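# Tuck the chair under the desk and park the cart

## Task

Slide the office chair fully under the desk so it ends upright with every wheel on the floor, and move the utility cart into the yellow-taped bay so all four of its wheels sit inside the tape rather than on it, with its load still aboard and nothing overhanging the cart's edges. The robot must not tip over or finish leaning, and both objects must stay in place without the robot holding them.

## Robot and tools

ROBOT. A Hello Robot Stretch 4 with a single arm: an omni-wheel base, a lift that rides up a mast, a telescoping arm that reaches forward, a wrist with yaw, pitch and roll, and a two-finger gripper. It stands about 1.6 m tall. The base rim lies within 0.23 m of the base origin. It has four cameras: head_camera, head_left_camera, head_right_camera (the last two are fisheye) and wrist_camera.

FRAMES. Base frame: origin on the floor below the base centre, x ahead, y to the left, z up. hand_pose is reported in this frame and marks a point between the open fingertips. With all wrist joints at zero, its axes line up with the base frame's. The printed value may be slightly off. The odometry frame is the base frame as it was at the start.

execute_actions(actions, cameras). actions is a list with zero or one action. An empty list moves nothing and just reports state and images. An action holds "base", "joints" or both, plus optional "pace" and "contact_limits". Alternatively it holds only "end_of_arm". Motions in one action begin together and may finish at different times.
- base: exactly one key, each a relative offset from where the base last measured itself. translate_m: straight drive in metres, forward positive, -2 to 2. strafe_m: sideways in metres, left positive, -2 to 2. rotate_rad: turn in place in radians, counter-clockwise (left) positive, -3.2 to 3.2.
- joints: absolute targets, one number per named joint. lift_m 0 to 1.2 m. arm_m 0 to 0.55 m of extension. wrist_yaw_rad -1.134 to 4.276 (0 points ahead, positive turns left, 3.14 is folded back, and above 3.4 the arm may block it). wrist_pitch_rad -1.117 to 4.259 (0 level, 1.57 pointing down). wrist_roll_rad -1.117 to 4.259 (0 puts fingers at equal height, positive turns clockwise as seen from behind). gripper_m -0.038 to 0.141 m, the fingertip gap; negative means the fingers press together. A joint target outside its range is clipped and the result says so. Any other bad value or unknown key rejects the call and nothing moves.
- pace: "slow", "default", "fast" or "max". Base speed tops out at 0.1, 0.3, 0.4 or 0.6 m/s and turning at 1, 2, 3 or 4 rad/s. When the lift is above 0.2 m, these drop with height, down to 0.3 m/s and 1 rad/s at 1.2 m.
- contact_limits: only {"arm_m": value}, 0 (gentlest) to 0.75 (firmest), default 0.5. It sets how hard the arm may push before it halts.
- end_of_arm: "enable_torque" revives any wrist or gripper motor that turned itself off.
- cameras: list of camera names or "all"; omitted or null gives all, [] gives none.
Any joint or base you leave out of an action may keep pushing toward an earlier target. If a result reports a stop, later movement, wait and finished_scene calls in that same reply are skipped. A single action runs at most 15 s.

wait(seconds): 0 to 10 s of no new commands; returns state and images.
zoom_image(camera, region): enlarges part of that camera's latest full image; region is [x0, y0, x1, y1] in pixels from the top-left, at most 504 by 504.
read_manual(section): licence texts only; moves nothing.
finished_scene(scene): ends the numbered scene for good and reports success. The goal must already hold and stay that way. Replying without a tool call also ends everything.

RESULTS. base_status and joint_status tell how each motion ended: "done" (for the base this means the wheels turned the commanded amount, even if slipping); "off_target" (stopped short and may still push); "contact_stop_at_<key>" (hit something; that lift, arm or wheel set goes slack, so a lift can sag and a base can drift); "limit_stop_at_<name>", including limit_stop_at_tilt (leaning over 6 degrees; lift, arm and wheels go slack and ignore commands until it straightens) and limit_stop_at_own_body (self-collision; moving away is allowed); "torque_fault" (a wrist or gripper motor overloaded and went limp until enable_torque). on_its_own lists what you did not command; "held at" there is a target, not a position. lidar_m: 12 horizontal distances in metres, 30-degree sectors starting straight ahead and going counter-clockwise (4th left, 7th behind, 10th right); "-" means nothing seen or closer than 0.25 m. It sees from about 0.15 m up, so desk tops show, but it can miss glass, thin legs and things behind. wrist_depth_mm: 7 by 7 grid of median depths, 100 to 2000 mm, top-left first. base_odometry counts wheel turns, so slip inflates it; heading runs -3.142 to 3.142, left positive. If turned_by_wheels and turned_by_imu differ by more than about 0.1 rad, the base likely hit or slid, and the heading is off by roughly their difference. base_tilt gives forward and right lean in degrees, each with a fixed bias up to about 1.5. motor_effort is a percent of maximum, positive toward larger joint values, peak in brackets; for wheel_0, wheel_1, wheel_2 positive turns the base right. An effort at rest outside its usual band suggests pushing or carrying.

GRIPPING. Command gripper_m smaller than the object to squeeze; the gap reading and "done" do not prove a grasp, but a firm squeeze shows in gripper_m effort. Fingertips pressed onto a surface may stick; raise the lift.

CAUTIONS. Moving the base with over 1 kg held and arm_m above 0.2 can topple the robot, more so at fast paces. Steady pushing or pulling, especially with the gripper high or a high contact limit, can also tip it. Pitching the gripper up (below -0.2) while rolled (below -0.4 or above 4) risks self-collision stops. To unfold at the start, send lift_m 0.4 with wrist_yaw_rad 0. Avoid drops, slips, slams, hard impacts and heavy pushes, and keep the cart's load from falling. The scene keeps running while you think, with the robot holding its last command. Shorter robot motion time is better.

Each tool is called after ">>>" as a command line: name --argument value for each argument, lists and objects as JSON in quotes; but a table of rows of numbers goes row by row, as --pt "numbers of a row", without its own name.

## Session

I'll start by looking at the current state and the camera images.

>>> execute_actions --actions '[]'

Scene clock: 0.00 s.
base_odometry: x=+0.000 y=+0.000 heading=+0.000 (m, m, rad; odometry frame)
turned_by_wheels: +0.000 (rad since the last result)
turned_by_imu: +0.000 (rad since the last result)
base_tilt: forward=+0.3 right=-1.4 (deg)
lidar_m: 1.00 0.76 0.75 1.12 0.83 0.86 0.95 1.44 2.60 1.40 0.88 0.91
base_status: not commanded
joint_positions: lift_m=+0.163 arm_m=+0.001 wrist_yaw_rad=+3.118 wrist_pitch_rad=-0.004 wrist_roll_rad=-0.005 gripper_m=+0.057
joint_status: not commanded
motor_effort: lift_m=+19 arm_m=+0 wrist_yaw_rad=+0 wrist_pitch_rad=-5 wrist_roll_rad=+0 gripper_m=-3 wheel_0=+0 wheel_1=+0 wheel_2=+0 (%)
hand_pose: x=-0.1147 y=+0.0943 z=+0.3420 quat_wxyz=(+0.012, +0.002, -0.002, +1.000) (m; base frame)
wrist_depth_mm: - 138 1281 1098 931 842 732 / - 138 1229 1098 946 842 741 / - 130 235 1098 960 842 741 / 109 138 1205 1098 960 842 750 / 1863 1537 1308 1078 946 842 741 / 1336 1366 197 1078 197 842 750 / 931 831 917 139 820 788 750
pictures: head_camera, head_left_camera, head_right_camera, wrist_camera
Images, in order (width x height): head_camera 420x560, head_left_camera 420x672, head_right_camera 420x672, wrist_camera 616x392.

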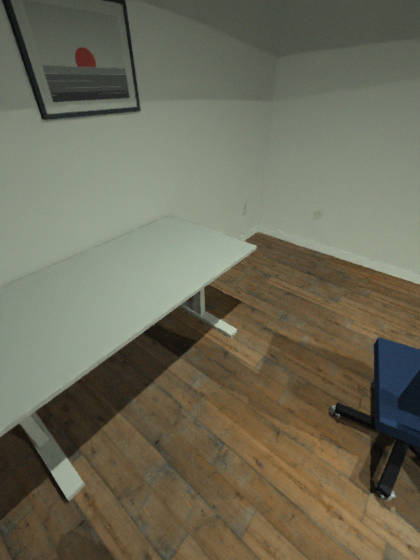

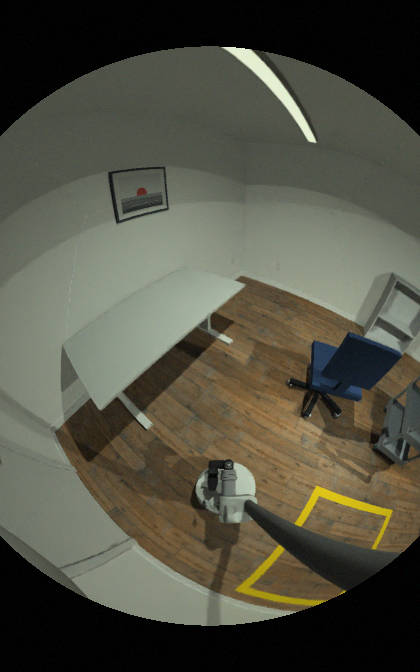

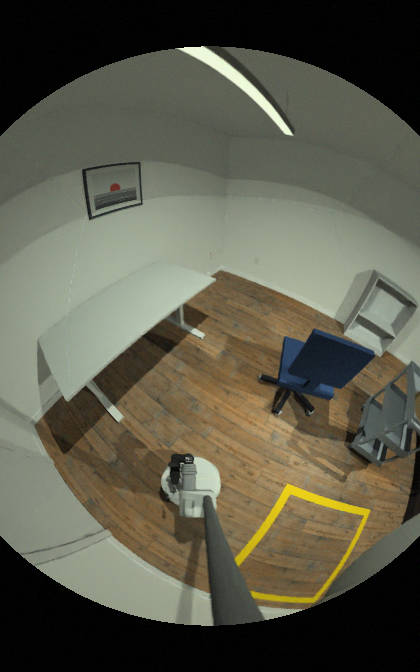

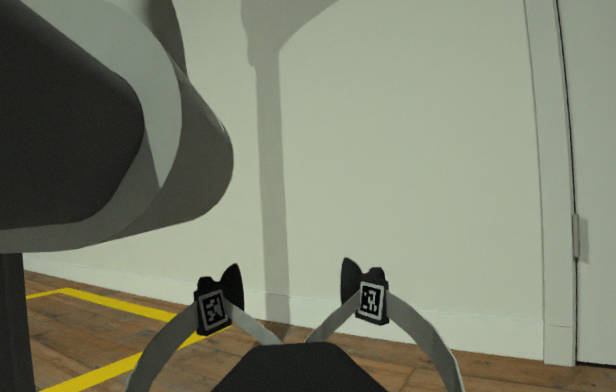

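>>> zoom_image --camera "head_right_camera" --region '[200, 250, 420, 620]'

>>> zoom_image --camera "head_left_camera" --region '[30, 250, 420, 620]'

Region (200, 250, 420, 620) of head_right_camera's 420x672 image, scaled by 1.362, with more detail than that image has; it fills the left 300 columns of this view, and the rest is white.

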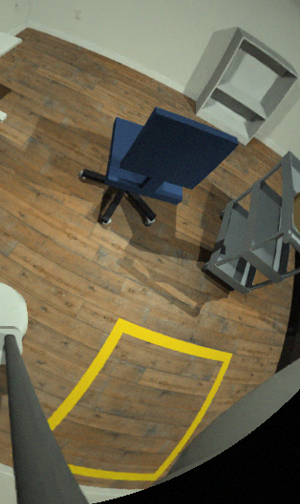

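Region (30, 250, 420, 620) of head_left_camera's 420x672 image, scaled by 1.292, with more detail than that image has; it fills the top 478 rows of this view, and the rest is white.

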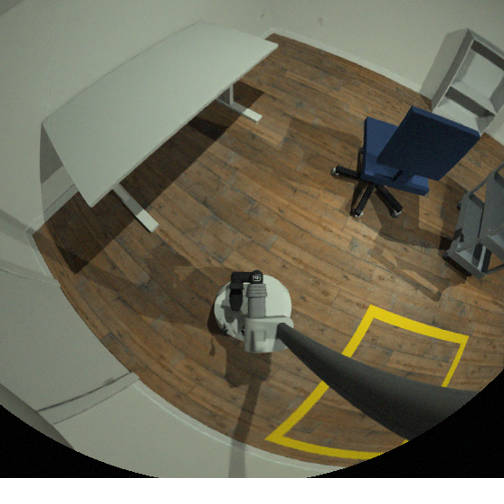

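>>> execute_actions --actions '[{"base": {"rotate_rad": -1.1}}]'

Scene clock: 2.53 s.
base_odometry: x=+0.000 y=+0.000 heading=-1.100 (m, m, rad; odometry frame)
turned_by_wheels: -1.100 (rad since the last result)
turned_by_imu: -1.078 (rad since the last result)
base_tilt: forward=+0.5 right=-1.3 (deg)
lidar_m: 0.90 0.89 1.05 0.77 0.75 1.15 0.88 0.85 0.95 1.33 2.57 1.39
base_status: done
joint_positions: lift_m=+0.163 arm_m=+0.001 wrist_yaw_rad=+3.118 wrist_pitch_rad=-0.004 wrist_roll_rad=-0.005 gripper_m=+0.057
joint_status: not commanded
motor_effort: lift_m=+18(19) arm_m=+0(0) wrist_yaw_rad=+0(1) wrist_pitch_rad=-5(5) wrist_roll_rad=+0(0) gripper_m=-4(3) wheel_0=+1(5) wheel_1=+1(8) wheel_2=+0(10) (%)
hand_pose: x=-0.1147 y=+0.0943 z=+0.3420 quat_wxyz=(+0.012, +0.002, -0.002, +1.000) (m; base frame)
wrist_depth_mm: - 138 1042 1205 1464 1576 1336 / - 138 1042 1205 1464 1576 1308 / - 130 234 1205 1397 1618 1336 / 109 138 1008 1160 1366 1576 1336 / 809 931 1025 1205 1397 1576 1336 / 831 917 197 1138 197 1160 1118 / 820 831 931 139 820 788 788
pictures: head_camera, head_left_camera, head_right_camera, wrist_camera
camera_calibration (this result's frames):
wrist_camera: T_world_to_cam=[[0.0886911, 0.994712, -0.0517785, -0.0786065], [-0.0295903, -0.0493292, -0.998344, 0.403166], [-0.99562, 0.0900764, 0.0250588, 0.0960786], [0, 0, 0, 1]] pos_world=[0.114559, 0.0894244, 0.396021]
Images, in order (width x height): head_camera 420x560, head_left_camera 420x672, head_right_camera 420x672, wrist_camera 616x392.

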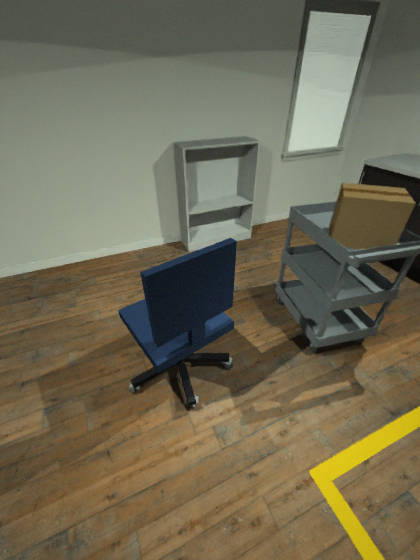

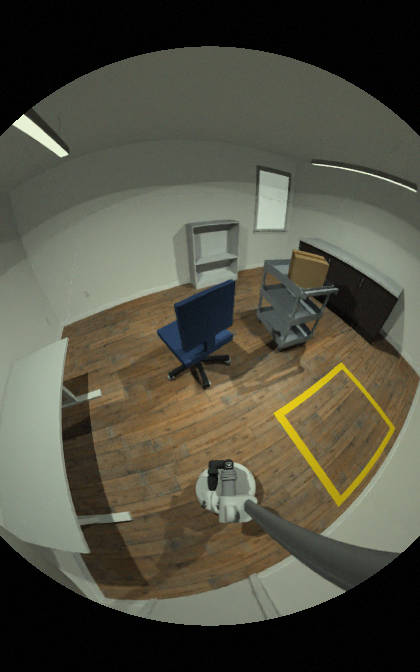

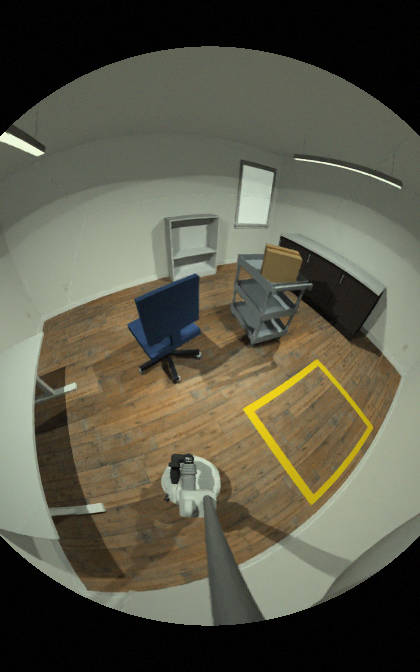

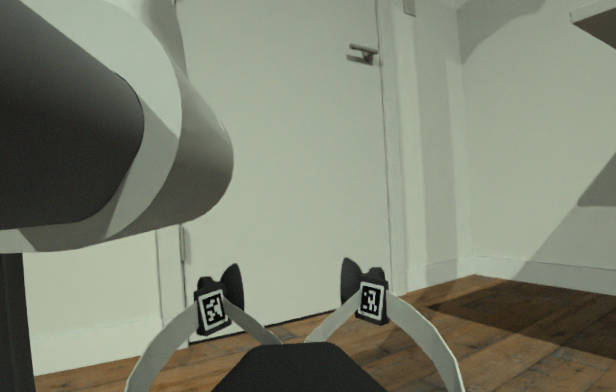

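>>> zoom_image --camera "head_right_camera" --region '[110, 220, 400, 510]'

>>> zoom_image --camera "head_camera" --region '[100, 150, 420, 420]'

Region (110, 220, 400, 510) of head_right_camera's 420x672 image, scaled by 1.738, with more detail than that image has.

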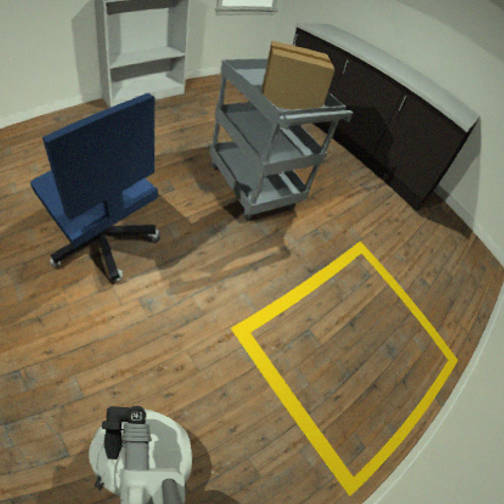

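Region (100, 150, 420, 420) of head_camera's 420x560 image, scaled by 1.575, with more detail than that image has; it fills the top 425 rows of this view, and the rest is white.

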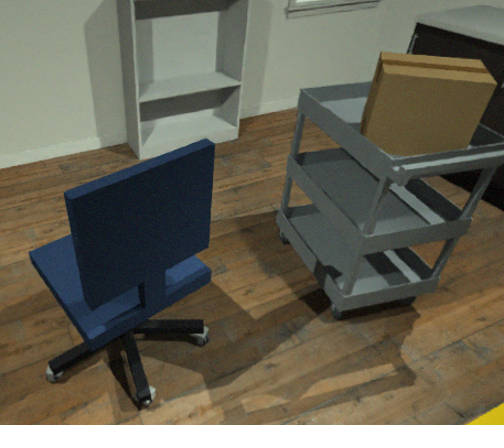

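>>> execute_actions --actions '[{"base": {"rotate_rad": 0.77}, "pace": "fast"}]' --cameras '["head_camera", "head_left_camera"]'

Scene clock: 8.67 s.
base_odometry: x=+0.000 y=+0.000 heading=-0.330 (m, m, rad; odometry frame)
turned_by_wheels: +0.770 (rad since the last result)
turned_by_imu: +0.752 (rad since the last result)
base_tilt: forward=+0.4 right=-1.3 (deg)
lidar_m: 1.46 0.87 0.73 0.76 0.98 0.85 0.87 1.03 1.93 1.49 1.09 0.90
base_status: done
joint_positions: lift_m=+0.163 arm_m=+0.001 wrist_yaw_rad=+3.118 wrist_pitch_rad=-0.004 wrist_roll_rad=-0.005 gripper_m=+0.057
joint_status: not commanded
motor_effort: lift_m=+18(18) arm_m=+0(0) wrist_yaw_rad=+1(0) wrist_pitch_rad=-5(6) wrist_roll_rad=+0(1) gripper_m=-4(2) wheel_0=+0(6) wheel_1=-1(8) wheel_2=+1(9) (%)
hand_pose: x=-0.1147 y=+0.0943 z=+0.3420 quat_wxyz=(+0.012, +0.002, -0.002, +1.000) (m; base frame)
wrist_depth_mm: - 138 1060 1008 960 891 842 / - 138 1060 991 960 866 842 / - 129 234 1008 946 878 842 / 110 138 1042 1025 946 878 842 / 1182 1118 1060 991 946 878 842 / 1205 1138 197 1008 197 891 854 / 917 831 917 139 831 798 788
pictures: head_camera, head_left_camera
Images, in order (width x height): head_camera 420x560, head_left_camera 420x672.

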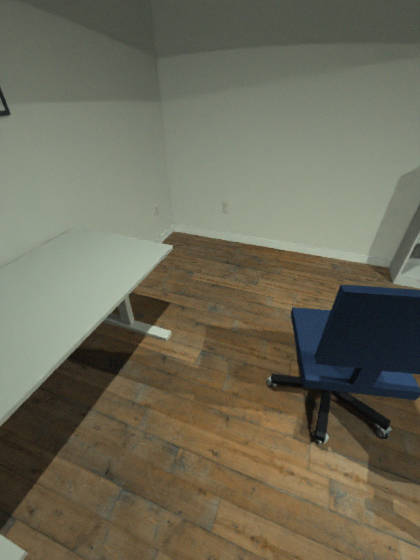

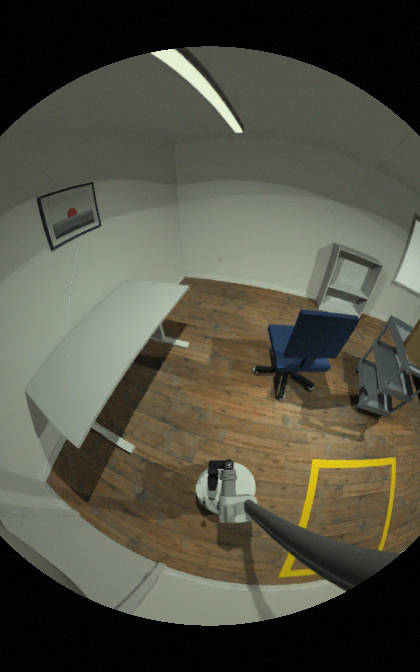

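>>> execute_actions --actions '[{"base": {"translate_m": 1.95}, "pace": "max"}]' --cameras '["head_right_camera"]'

Scene clock: 13.67 s.
base_odometry: x=+1.845 y=-0.631 heading=-0.330 (m, m, rad; odometry frame)
turned_by_wheels: +0.000 (rad since the last result)
turned_by_imu: -0.009 (rad since the last result)
base_tilt: forward=+0.3 right=-1.4 (deg)
lidar_m: 0.95 1.12 0.95 0.88 0.51 0.49 2.71 0.77 0.93 1.58 1.11 0.96
base_status: done
joint_positions: lift_m=+0.163 arm_m=+0.001 wrist_yaw_rad=+3.118 wrist_pitch_rad=-0.004 wrist_roll_rad=-0.005 gripper_m=+0.057
joint_status: not commanded
motor_effort: lift_m=+18(19) arm_m=+0(0) wrist_yaw_rad=+0(1) wrist_pitch_rad=-6(5) wrist_roll_rad=+0(1) gripper_m=-3(3) wheel_0=+1(10) wheel_1=+1(7) wheel_2=+0(14) (%)
hand_pose: x=-0.1147 y=+0.0943 z=+0.3420 quat_wxyz=(+0.012, +0.002, -0.002, +1.000) (m; base frame)
wrist_depth_mm: - 138 - - - 661 683 / - 138 - - - 991 891 / - 129 234 - - - 1618 / 109 138 - - - - 1756 / 931 - - - - - 1661 / 1078 1229 196 1281 197 1160 1118 / 917 842 917 139 820 788 798
pictures: head_right_camera
Images, in order (width x height): head_right_camera 420x672.

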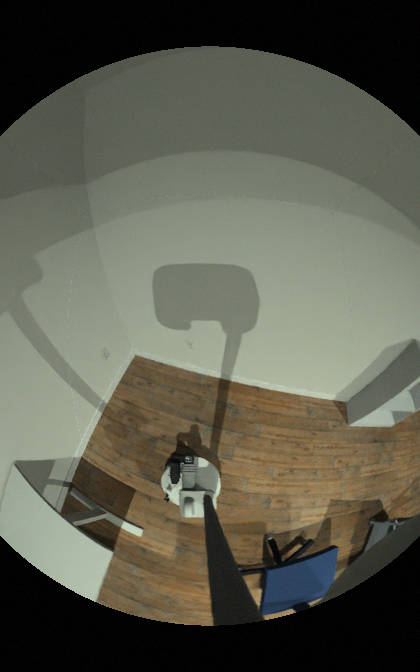

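>>> execute_actions --actions '[{"base": {"rotate_rad": -1.8}, "pace": "fast"}]' --cameras '["head_camera", "head_right_camera"]'

Scene clock: 15.63 s.
base_odometry: x=+1.845 y=-0.631 heading=-2.129 (m, m, rad; odometry frame)
turned_by_wheels: -1.800 (rad since the last result)
turned_by_imu: -1.763 (rad since the last result)
base_tilt: forward=+0.4 right=-1.4 (deg)
lidar_m: 2.21 1.31 1.00 0.96 1.04 0.99 0.96 0.59 0.49 1.10 0.78 0.76
base_status: done
joint_positions: lift_m=+0.163 arm_m=+0.001 wrist_yaw_rad=+3.118 wrist_pitch_rad=-0.004 wrist_roll_rad=-0.005 gripper_m=+0.057
joint_status: not commanded
motor_effort: lift_m=+18(18) arm_m=+0(0) wrist_yaw_rad=+1(0) wrist_pitch_rad=-5(6) wrist_roll_rad=+0(1) gripper_m=-3(3) wheel_0=+1(10) wheel_1=+2(11) wheel_2=-1(10) (%)
hand_pose: x=-0.1147 y=+0.0943 z=+0.3420 quat_wxyz=(+0.012, +0.002, -0.002, +1.000) (m; base frame)
wrist_depth_mm: - 138 1098 1098 1098 1098 1118 / - 138 1098 1098 1098 1098 1098 / - 129 234 1098 1098 1098 1098 / 109 138 1078 1078 1098 1098 1098 / 1098 1098 1078 1098 1098 1078 1098 / 1078 1060 198 1078 198 1078 1078 / 866 842 917 139 820 798 798
pictures: head_camera, head_right_camera
Images, in order (width x height): head_camera 420x560, head_right_camera 420x672.

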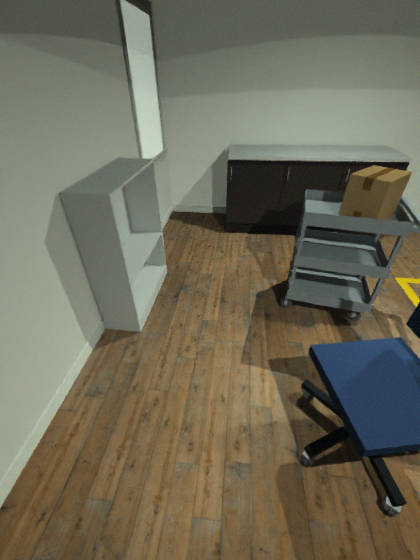

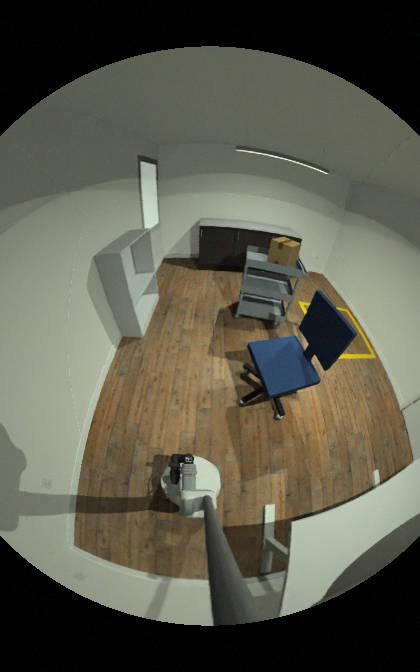

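>>> zoom_image --camera "head_camera" --region '[260, 150, 420, 340]'

Region (260, 150, 420, 340) of head_camera's 420x560 image, scaled by 2.653, with more detail than that image has; it fills the left 424 columns of this view, and the rest is white.

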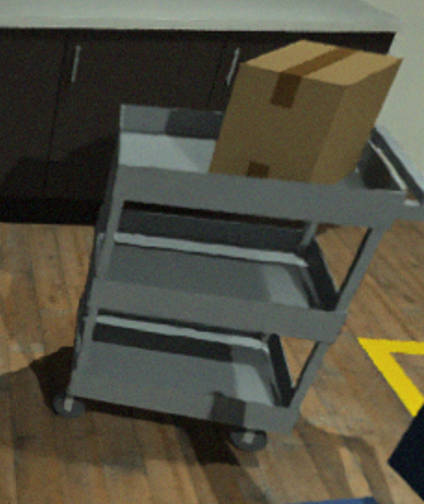

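>>> execute_actions --actions '[{"base": {"translate_m": 2.0}, "pace": "max"}]' --cameras '[]'

>>> execute_actions --actions '[{"base": {"rotate_rad": -1.84}, "pace": "fast"}]' --cameras '["head_camera", "head_left_camera", "head_right_camera"]'

Scene clock: 21.00 s.
base_odometry: x=+0.785 y=-2.327 heading=-2.129 (m, m, rad; odometry frame)
turned_by_wheels: +0.000 (rad since the last result)
turned_by_imu: -0.009 (rad since the last result)
base_tilt: forward=+0.5 right=-1.3 (deg)
lidar_m: 1.09 1.14 0.58 0.55 0.60 1.30 2.63 1.05 0.53 0.50 0.58 1.14
base_status: done
joint_positions: lift_m=+0.163 arm_m=+0.001 wrist_yaw_rad=+3.118 wrist_pitch_rad=-0.004 wrist_roll_rad=-0.005 gripper_m=+0.057
joint_status: not commanded
motor_effort: lift_m=+19(18) arm_m=+0(0) wrist_yaw_rad=+1(0) wrist_pitch_rad=-5(5) wrist_roll_rad=+0(1) gripper_m=-3(2) wheel_0=-1(10) wheel_1=-1(10) wheel_2=+2(14) (%)
hand_pose: x=-0.1147 y=+0.0943 z=+0.3420 quat_wxyz=(+0.012, +0.002, -0.002, +1.000) (m; base frame)
wrist_depth_mm: - 138 - - - 1464 647 / - 138 - - - 1464 654 / - 129 233 - - 1499 866 / 109 138 - - - 1537 866 / 1182 - - - - 1537 891 / 1138 1308 197 1255 197 1160 788 / 917 831 917 139 831 788 707
pictures: none
No camera images: the call's "cameras" was empty. Leave "cameras" out to get every camera's image.

Scene clock: 22.83 s.
base_odometry: x=+0.785 y=-2.327 heading=+2.313 (m, m, rad; odometry frame)
turned_by_wheels: -1.840 (rad since the last result)
turned_by_imu: -1.803 (rad since the last result)
base_tilt: forward=+0.5 right=-1.2 (deg)
lidar_m: 0.51 0.54 1.25 1.08 1.15 0.99 0.57 0.55 0.70 1.96 1.07 1.08
base_status: done
joint_positions: lift_m=+0.163 arm_m=+0.001 wrist_yaw_rad=+3.118 wrist_pitch_rad=-0.004 wrist_roll_rad=-0.005 gripper_m=+0.057
joint_status: not commanded
motor_effort: lift_m=+18(18) arm_m=+0(0) wrist_yaw_rad=+0(0) wrist_pitch_rad=-5(5) wrist_roll_rad=+0(0) gripper_m=-4(4) wheel_0=+0(5) wheel_1=-1(10) wheel_2=-2(10) (%)
hand_pose: x=-0.1147 y=+0.0943 z=+0.3420 quat_wxyz=(+0.012, +0.002, -0.002, +1.000) (m; base frame)
wrist_depth_mm: - 138 946 1042 1160 1229 1308 / - 138 946 1060 1118 1229 1336 / - 130 235 1042 1138 1229 1336 / 109 138 691 1060 1138 1255 1336 / 820 878 931 1042 1138 1205 1336 / 831 866 198 820 197 1160 1118 / 691 647 691 139 820 788 798
pictures: head_camera, head_left_camera, head_right_camera
Images, in order (width x height): head_camera 420x560, head_left_camera 420x672, head_right_camera 420x672.

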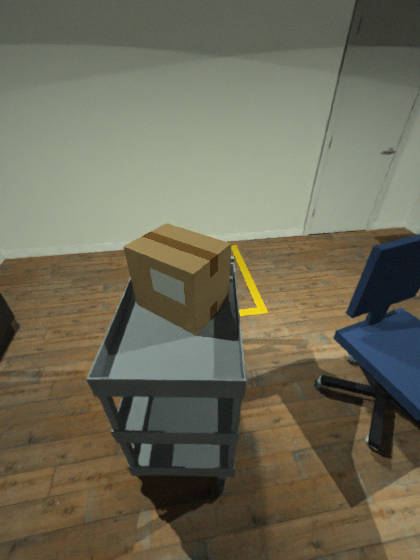

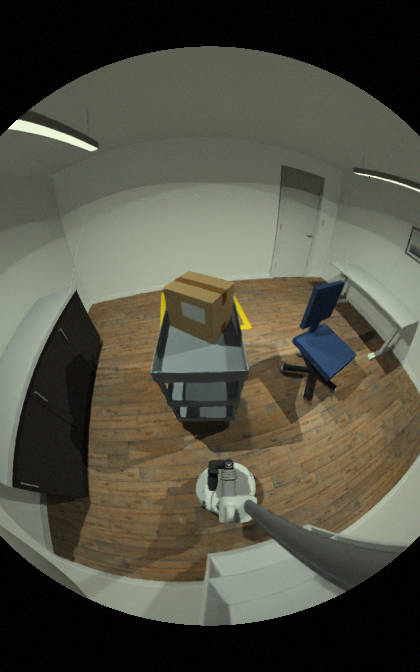

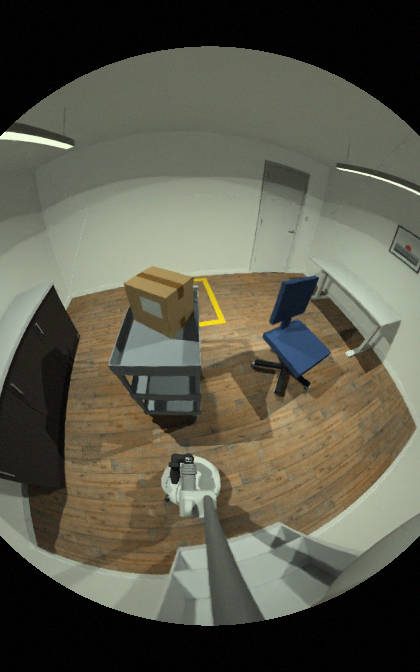

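>>> zoom_image --camera "head_camera" --region '[60, 210, 300, 520]'

Region (60, 210, 300, 520) of head_camera's 420x560 image, scaled by 1.626, with more detail than that image has; it fills the left 390 columns of this view, and the rest is white.

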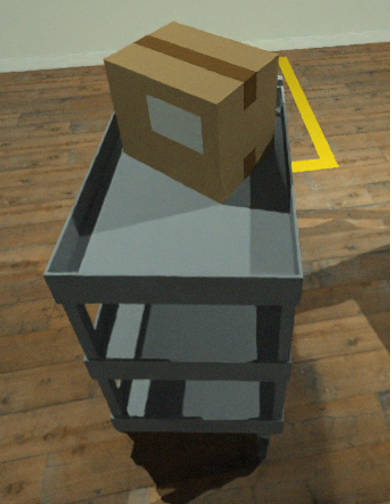

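>>> execute_actions --actions '[{"base": {"strafe_m": 0.235}, "joints": {"lift_m": 0.4, "wrist_yaw_rad": 0.0, "gripper_m": 0.14}}]'

Scene clock: 26.47 s.
base_odometry: x=+0.612 y=-2.486 heading=+2.313 (m, m, rad; odometry frame)
turned_by_wheels: +0.000 (rad since the last result)
turned_by_imu: -0.001 (rad since the last result)
base_tilt: forward=+0.4 right=-1.1 (deg)
lidar_m: 0.49 0.54 0.97 0.85 0.86 1.02 0.59 0.61 0.75 2.07 1.21 0.54
base_status: done
joint_positions: lift_m=+0.400 arm_m=+0.001 wrist_yaw_rad=+0.000 wrist_pitch_rad=-0.004 wrist_roll_rad=-0.005 gripper_m=+0.140
joint_status: all done
motor_effort: lift_m=+23(24) arm_m=+0(0) wrist_yaw_rad=-2(4) wrist_pitch_rad=-5(5) wrist_roll_rad=+1(1) gripper_m=+0(1) wheel_0=+0(9) wheel_1=+1(8) wheel_2=-1(4) (%)
hand_pose: x=+0.4602 y=-0.0873 z=+0.5790 quat_wxyz=(+1.000, -0.002, -0.002, +0.000) (m; base frame)
wrist_depth_mm: 290 297 304 314 322 329 - / 303 410 436 455 473 392 - / 303 - 854 - - - - / 301 - - - - - - / 296 - 891 891 798 399 - / 293 211 301 307 312 320 1708 / 289 293 298 137 314 320 1229
pictures: head_camera, head_left_camera, head_right_camera, wrist_camera
camera_calibration (this result's frames):
wrist_camera: T_world_to_cam=[[-0.064528, -0.996572, -0.0517758, -0.0400455], [0.0283674, 0.0500311, -0.998345, 0.62976], [0.997513, -0.0658899, 0.0250418, -0.251902], [0, 0, 0, 1]] pos_world=[0.230827, -0.0880136, 0.632953]
Images, in order (width x height): head_camera 420x560, head_left_camera 420x672, head_right_camera 420x672, wrist_camera 616x392.

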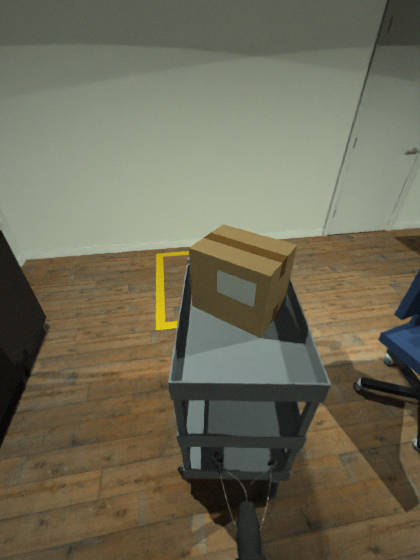

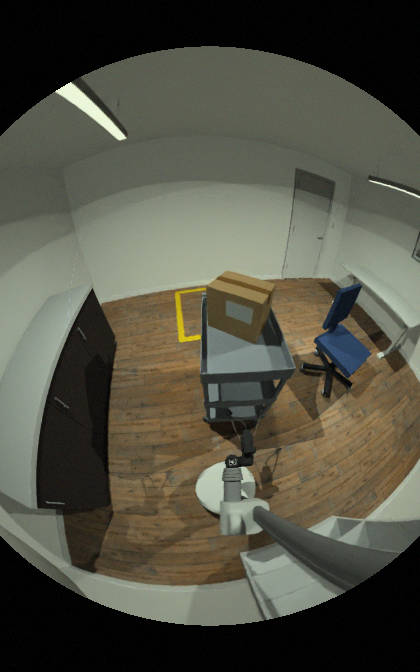

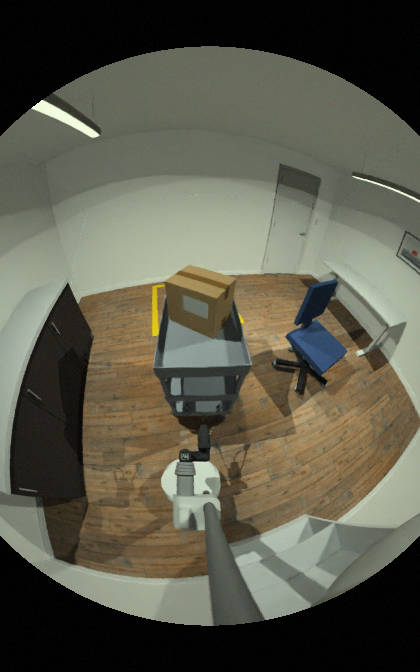

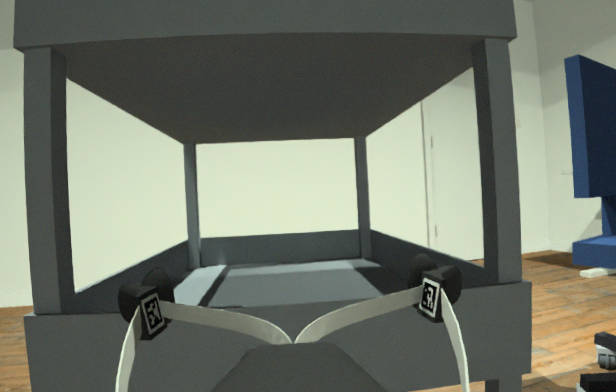

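>>> execute_actions --actions '[{"base": {"translate_m": 0.05}, "joints": {"lift_m": 0.33}, "pace": "slow"}]' --cameras '["wrist_camera"]'

>>> execute_actions --actions '[{"base": {"translate_m": 0.3}, "pace": "slow"}]'

Scene clock: 28.53 s.
base_odometry: x=+0.578 y=-2.450 heading=+2.314 (m, m, rad; odometry frame)
turned_by_wheels: +0.000 (rad since the last result)
turned_by_imu: -0.001 (rad since the last result)
base_tilt: forward=+0.5 right=-1.4 (deg)
lidar_m: 0.45 0.50 1.00 0.86 0.88 1.07 0.67 0.66 0.81 2.18 1.22 0.46
base_status: done
joint_positions: lift_m=+0.330 arm_m=+0.001 wrist_yaw_rad=+0.000 wrist_pitch_rad=-0.004 wrist_roll_rad=-0.005 gripper_m=+0.140
joint_status: all done
motor_effort: lift_m=+13(23) arm_m=+0(0) wrist_yaw_rad=-1(1) wrist_pitch_rad=-5(5) wrist_roll_rad=+1(0) gripper_m=-1(1) wheel_0=+2(3) wheel_1=+3(6) wheel_2=-2(8) (%)
hand_pose: x=+0.4601 y=-0.0873 z=+0.5097 quat_wxyz=(+1.000, -0.002, -0.002, +0.000) (m; base frame)
wrist_depth_mm: - 427 449 459 473 - - / - - 647 676 - - - / - - - - - - - / - - - - - - - / 243 248 253 257 262 270 274 / 241 211 250 256 260 267 276 / 243 248 253 137 854 1098 281
pictures: wrist_camera
camera_calibration (this result's frames):
wrist_camera: T_world_to_cam=[[-0.0646003, -0.996567, -0.0517759, -0.0436165], [0.0283738, 0.050029, -0.998345, 0.560661], [0.997508, -0.0659625, 0.0250445, -0.25017], [0, 0, 0, 1]] pos_world=[0.230821, -0.0880179, 0.56374]
Images, in order (width x height): wrist_camera 616x392.

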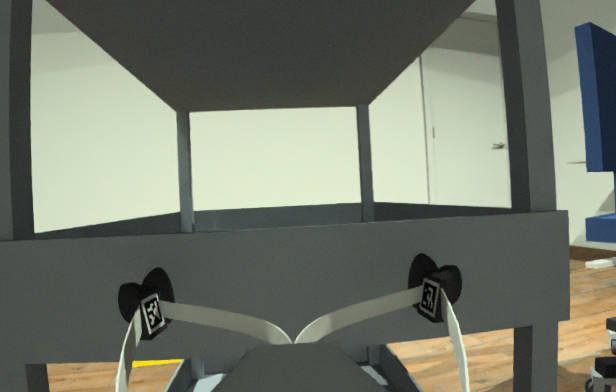

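Scene clock: 32.80 s.
base_odometry: x=+0.376 y=-2.229 heading=+2.314 (m, m, rad; odometry frame)
turned_by_wheels: +0.000 (rad since the last result)
turned_by_imu: -0.003 (rad since the last result)
base_tilt: forward=+0.3 right=-1.4 (deg)
lidar_m: 0.43 0.50 1.09 0.92 0.92 1.38 0.95 0.92 1.17 2.80 1.07 0.46
base_status: done
joint_positions: lift_m=+0.330 arm_m=+0.001 wrist_yaw_rad=-0.005 wrist_pitch_rad=-0.004 wrist_roll_rad=-0.005 gripper_m=+0.140
joint_status: not commanded
on_its_own: wrist_yaw_rad is at rest, and its effort (+14) is outside its rest range (-13 to +13)
motor_effort: lift_m=+13(13) arm_m=+0(0) wrist_yaw_rad=+14(13) wrist_pitch_rad=-5(5) wrist_roll_rad=+1(0) gripper_m=-1(0) wheel_0=+2(7) wheel_1=+1(6) wheel_2=-4(10) (%)
hand_pose: x=+0.4597 y=-0.0888 z=+0.5098 quat_wxyz=(+1.000, -0.002, -0.002, -0.002) (m; base frame)
wrist_depth_mm: 1983 427 445 459 473 - 258 / 1983 - 647 676 778 - 257 / 1983 - - - - - 263 / 1921 - - - - - 258 / 233 234 237 240 241 244 245 / 234 211 236 239 240 243 245 / 233 235 236 140 647 1060 260
pictures: head_camera, head_left_camera, head_right_camera, wrist_camera
camera_calibration (this result's frames):
wrist_camera: T_world_to_cam=[[-0.0696478, -0.996226, -0.0517923, -0.0427419], [0.0288723, 0.0498835, -0.998338, 0.560572], [0.997154, -0.0710274, 0.0252891, -0.250233], [0, 0, 0, 1]] pos_world=[0.230359, -0.0883173, 0.563755]
Images, in order (width x height): head_camera 420x560, head_left_camera 420x672, head_right_camera 420x672, wrist_camera 616x392.

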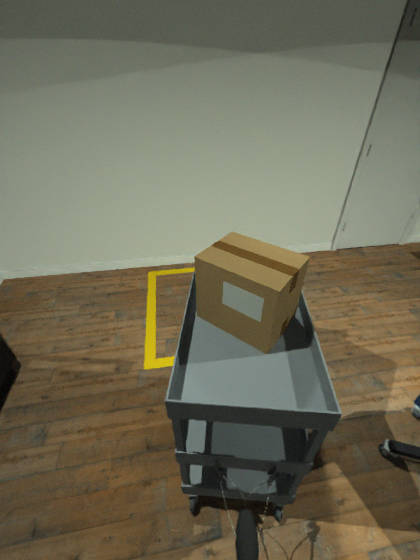

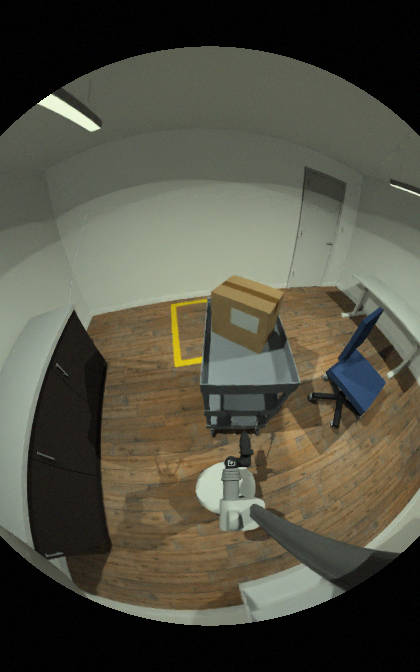

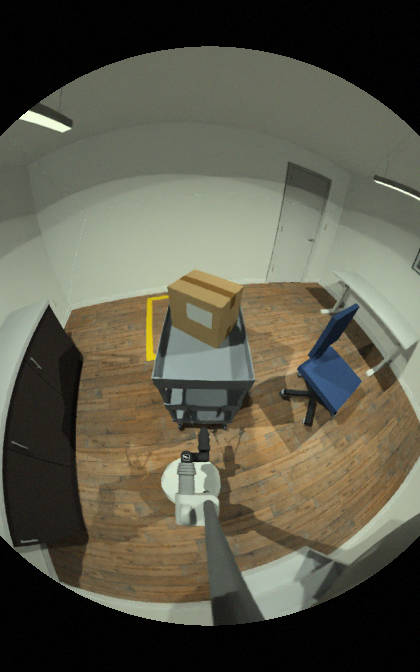

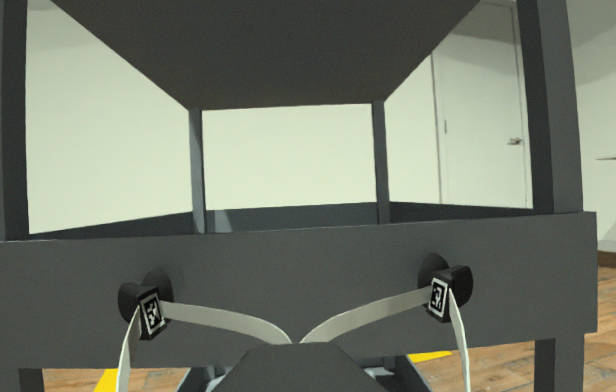

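>>> execute_actions --actions '[{"base": {"translate_m": -0.04}}]' --cameras '[]'

>>> execute_actions --actions '[{"base": {"rotate_rad": 0.14}}]' --cameras '[]'

>>> execute_actions --actions '[{"base": {"strafe_m": -0.115}}]' --cameras '["head_camera", "wrist_camera"]'

Scene clock: 34.43 s.
base_odometry: x=+0.403 y=-2.258 heading=+2.313 (m, m, rad; odometry frame)
turned_by_wheels: +0.000 (rad since the last result)
turned_by_imu: -0.001 (rad since the last result)
base_tilt: forward=+0.2 right=-1.2 (deg)
lidar_m: 0.47 0.53 1.08 0.92 0.92 1.36 0.90 0.92 1.11 2.70 1.07 0.50
base_status: done
joint_positions: lift_m=+0.330 arm_m=+0.001 wrist_yaw_rad=+0.000 wrist_pitch_rad=-0.004 wrist_roll_rad=-0.005 gripper_m=+0.140
joint_status: not commanded
motor_effort: lift_m=+13(13) arm_m=+0(0) wrist_yaw_rad=+1(13) wrist_pitch_rad=-5(5) wrist_roll_rad=+0(1) gripper_m=-1(0) wheel_0=-2(7) wheel_1=-1(6) wheel_2=+0(8) (%)
hand_pose: x=+0.4601 y=-0.0875 z=+0.5098 quat_wxyz=(+1.000, -0.002, -0.002, +0.000) (m; base frame)
wrist_depth_mm: 298 430 445 462 473 - - / 300 - 654 683 788 - - / 298 - - - - - - / 297 - - - - 436 - / 273 274 276 277 281 282 283 / 272 211 276 277 279 282 290 / 277 1138 831 137 854 1060 290
pictures: none
No camera images: the call's "cameras" was empty. Leave "cameras" out to get every camera's image.

Scene clock: 35.23 s.
base_odometry: x=+0.403 y=-2.258 heading=+2.453 (m, m, rad; odometry frame)
turned_by_wheels: +0.140 (rad since the last result)
turned_by_imu: +0.137 (rad since the last result)
base_tilt: forward=+0.3 right=-1.3 (deg)
lidar_m: 0.46 1.52 1.02 0.91 0.94 1.30 0.90 0.94 1.65 1.10 1.07 0.50
base_status: done
joint_positions: lift_m=+0.330 arm_m=+0.001 wrist_yaw_rad=+0.000 wrist_pitch_rad=-0.004 wrist_roll_rad=-0.005 gripper_m=+0.140
joint_status: not commanded
motor_effort: lift_m=+13(13) arm_m=+0(0) wrist_yaw_rad=+1(1) wrist_pitch_rad=-5(4) wrist_roll_rad=+0(2) gripper_m=+0(0) wheel_0=-1(5) wheel_1=-1(6) wheel_2=+1(9) (%)
hand_pose: x=+0.4601 y=-0.0874 z=+0.5098 quat_wxyz=(+1.000, -0.002, -0.002, +0.000) (m; base frame)
wrist_depth_mm: - 315 445 462 473 473 - / - 314 - 676 699 - - / - 312 - - - - - / - - - - - - - / - 287 278 271 263 256 251 / 1863 211 276 271 263 255 250 / 1308 310 1118 137 842 991 1118
pictures: none
No camera images: the call's "cameras" was empty. Leave "cameras" out to get every camera's image.

Scene clock: 36.77 s.
base_odometry: x=+0.476 y=-2.169 heading=+2.453 (m, m, rad; odometry frame)
turned_by_wheels: +0.000 (rad since the last result)
turned_by_imu: -0.001 (rad since the last result)
base_tilt: forward=+0.2 right=-1.2 (deg)
lidar_m: 0.44 0.53 1.11 1.04 1.07 1.27 0.90 0.93 1.62 1.01 0.96 0.47
base_status: done
joint_positions: lift_m=+0.330 arm_m=+0.001 wrist_yaw_rad=-0.001 wrist_pitch_rad=-0.004 wrist_roll_rad=-0.005 gripper_m=+0.140
joint_status: not commanded
motor_effort: lift_m=+13(13) arm_m=+0(0) wrist_yaw_rad=+5(5) wrist_pitch_rad=-5(5) wrist_roll_rad=+0(1) gripper_m=+0(1) wheel_0=+0(3) wheel_1=-1(9) wheel_2=-2(1) (%)
hand_pose: x=+0.4600 y=-0.0878 z=+0.5098 quat_wxyz=(+1.000, -0.002, -0.002, -0.001) (m; base frame)
wrist_depth_mm: - 424 449 462 473 262 - / - - 654 683 778 - - / - - - - - - - / - - - - - 399 - / 277 268 260 254 247 242 - / 276 212 259 254 245 241 1336 / 309 1138 809 137 809 245 1042
pictures: head_camera, wrist_camera
camera_calibration (this result's frames):
wrist_camera: T_world_to_cam=[[-0.066207, -0.996461, -0.051796, -0.0433307], [0.0287642, 0.0499823, -0.998336, 0.560587], [0.997391, -0.0675867, 0.0253532, -0.250307], [0, 0, 0, 1]] pos_world=[0.23066, -0.0881142, 0.563755]
Images, in order (width x height): head_camera 420x560, wrist_camera 616x392.

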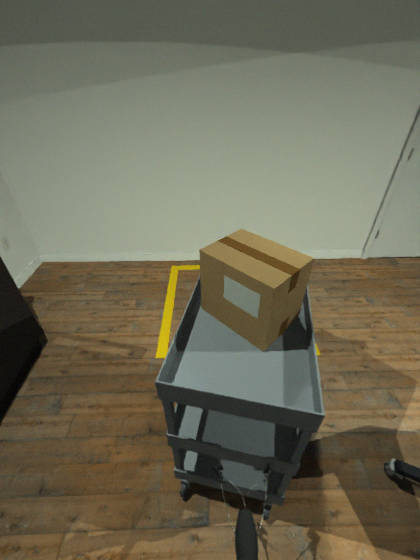

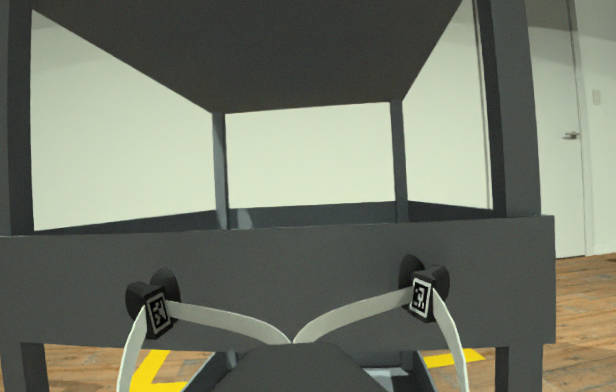

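>>> execute_actions --actions '[{"base": {"translate_m": 0.35}, "pace": "slow"}]'

Scene clock: 41.60 s.
base_odometry: x=+0.206 y=-1.947 heading=+2.453 (m, m, rad; odometry frame)
turned_by_wheels: +0.000 (rad since the last result)
turned_by_imu: -0.005 (rad since the last result)
base_tilt: forward=+0.4 right=-1.2 (deg)
lidar_m: 0.47 0.55 1.19 1.07 1.09 1.67 1.25 1.29 2.09 0.89 0.88 0.48
base_status: done
joint_positions: lift_m=+0.330 arm_m=+0.001 wrist_yaw_rad=-0.007 wrist_pitch_rad=-0.004 wrist_roll_rad=-0.005 gripper_m=+0.140
joint_status: not commanded
on_its_own: wrist_yaw_rad is at rest, and its effort (+19) is outside its rest range (-13 to +13)
motor_effort: lift_m=+13(13) arm_m=+0(0) wrist_yaw_rad=+19(36) wrist_pitch_rad=-4(4) wrist_roll_rad=+0(0) gripper_m=-1(1) wheel_0=+2(2) wheel_1=+2(5) wheel_2=-3(9) (%)
hand_pose: x=+0.4595 y=-0.0893 z=+0.5098 quat_wxyz=(+1.000, -0.002, -0.002, -0.003) (m; base frame)
wrist_depth_mm: 329 439 445 462 469 512 234 / 330 1863 654 683 699 - 234 / 329 1863 1921 1983 - - 237 / 327 1863 1863 1921 - - 234 / 309 293 273 260 248 235 228 / 306 211 271 262 246 234 229 / 325 1229 1138 139 820 1025 235
pictures: head_camera, head_left_camera, head_right_camera, wrist_camera
camera_calibration (this result's frames):
wrist_camera: T_world_to_cam=[[-0.0714538, -0.996098, -0.0517963, -0.0424301], [0.029027, 0.0498304, -0.998336, 0.560541], [0.997021, -0.0728384, 0.0253532, -0.250243], [0, 0, 0, 1]] pos_world=[0.230195, -0.0884238, 0.563755]
Images, in order (width x height): head_camera 420x560, head_left_camera 420x672, head_right_camera 420x672, wrist_camera 616x392.

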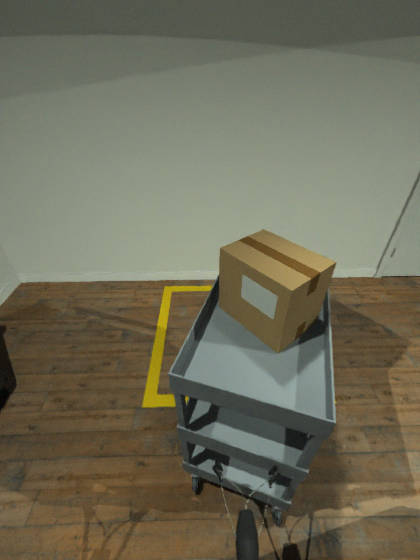

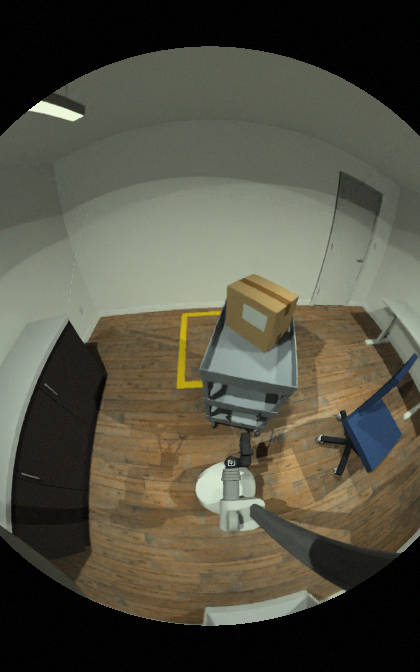

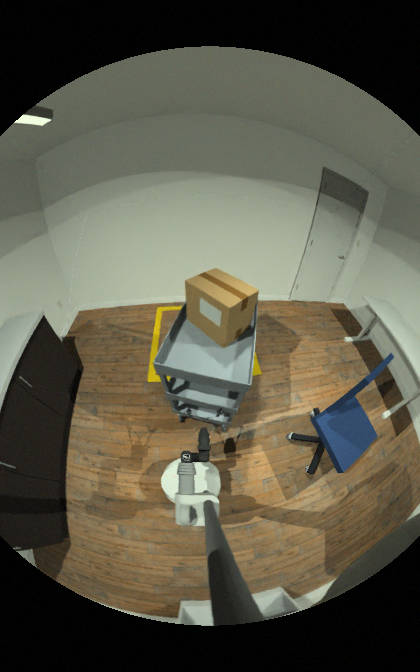

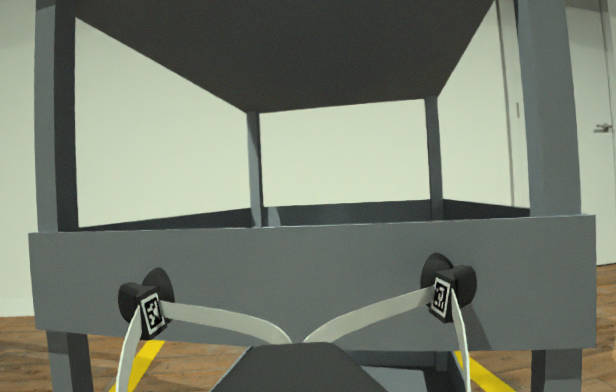

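>>> execute_actions --actions '[{"base": {"translate_m": -0.08}, "joints": {"lift_m": 0.47}}]' --cameras '[]'

>>> execute_actions --actions '[{"base": {"strafe_m": -0.186}}]' --cameras '["head_camera", "wrist_camera"]'

Scene clock: 44.73 s.
base_odometry: x=+0.267 y=-1.998 heading=+2.453 (m, m, rad; odometry frame)
turned_by_wheels: +0.000 (rad since the last result)
turned_by_imu: -0.001 (rad since the last result)
base_tilt: forward=+0.2 right=-1.5 (deg)
lidar_m: 0.54 2.30 1.16 1.05 1.07 1.60 1.16 1.21 2.02 0.90 0.89 0.55
base_status: done
joint_positions: lift_m=+0.470 arm_m=+0.001 wrist_yaw_rad=+0.000 wrist_pitch_rad=-0.004 wrist_roll_rad=-0.005 gripper_m=+0.140
joint_status: all done
motor_effort: lift_m=+22(23) arm_m=+0(0) wrist_yaw_rad=+1(19) wrist_pitch_rad=-5(6) wrist_roll_rad=+0(0) gripper_m=+1(2) wheel_0=-1(10) wheel_1=-2(7) wheel_2=-1(9) (%)
hand_pose: x=+0.4601 y=-0.0875 z=+0.6490 quat_wxyz=(+1.000, -0.002, -0.002, +0.000) (m; base frame)
wrist_depth_mm: 1863 1983 1921 338 320 307 - / 1921 375 355 338 320 307 - / 1863 389 427 466 496 359 - / 1863 1921 1983 - - - - / 1921 1921 1983 - - - - / 1863 211 640 741 585 334 1921 / 1618 382 539 137 500 310 1366
pictures: none
No camera images: the call's "cameras" was empty. Leave "cameras" out to get every camera's image.

Scene clock: 46.63 s.
base_odometry: x=+0.385 y=-1.854 heading=+2.453 (m, m, rad; odometry frame)
turned_by_wheels: +0.000 (rad since the last result)
turned_by_imu: -0.001 (rad since the last result)
base_tilt: forward=+0.4 right=-1.3 (deg)
lidar_m: 0.51 0.59 1.35 1.24 1.29 1.57 1.12 1.20 1.94 0.74 0.72 2.42
base_status: done
joint_positions: lift_m=+0.470 arm_m=+0.001 wrist_yaw_rad=+0.000 wrist_pitch_rad=-0.004 wrist_roll_rad=-0.005 gripper_m=+0.140
joint_status: not commanded
motor_effort: lift_m=+22(23) arm_m=+0(0) wrist_yaw_rad=+1(1) wrist_pitch_rad=-6(5) wrist_roll_rad=+0(0) gripper_m=-1(0) wheel_0=+1(7) wheel_1=+0(9) wheel_2=+0(3) (%)
hand_pose: x=+0.4601 y=-0.0875 z=+0.6490 quat_wxyz=(+1.000, -0.002, -0.002, +0.000) (m; base frame)
wrist_depth_mm: 1863 330 304 314 - - - / 343 324 304 301 - - - / 357 387 430 387 - - - / 1863 1983 - - - - - / 1863 1921 - 891 - - - / 1863 211 759 301 699 1863 1863 / 500 500 535 137 1464 1366 1366
pictures: head_camera, wrist_camera
camera_calibration (this result's frames):
wrist_camera: T_world_to_cam=[[-0.0652163, -0.996527, -0.0517769, -0.0363006], [0.0284194, 0.0500115, -0.998344, 0.699668], [0.997466, -0.0665798, 0.0250591, -0.25366], [0, 0, 0, 1]] pos_world=[0.230765, -0.0880545, 0.702987]
Images, in order (width x height): head_camera 420x560, wrist_camera 616x392.

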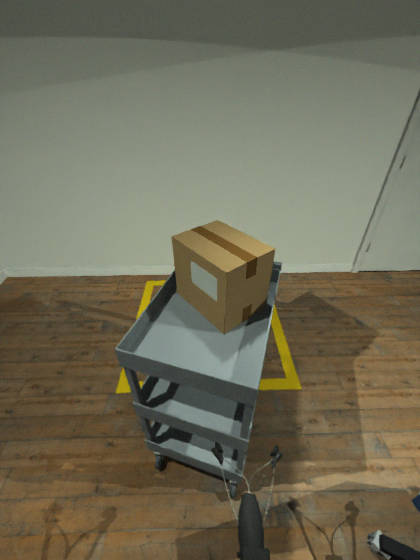

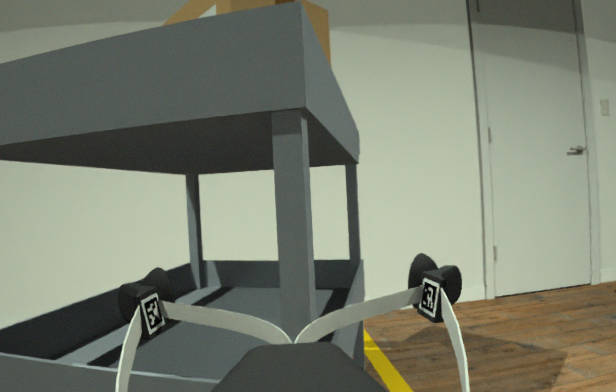

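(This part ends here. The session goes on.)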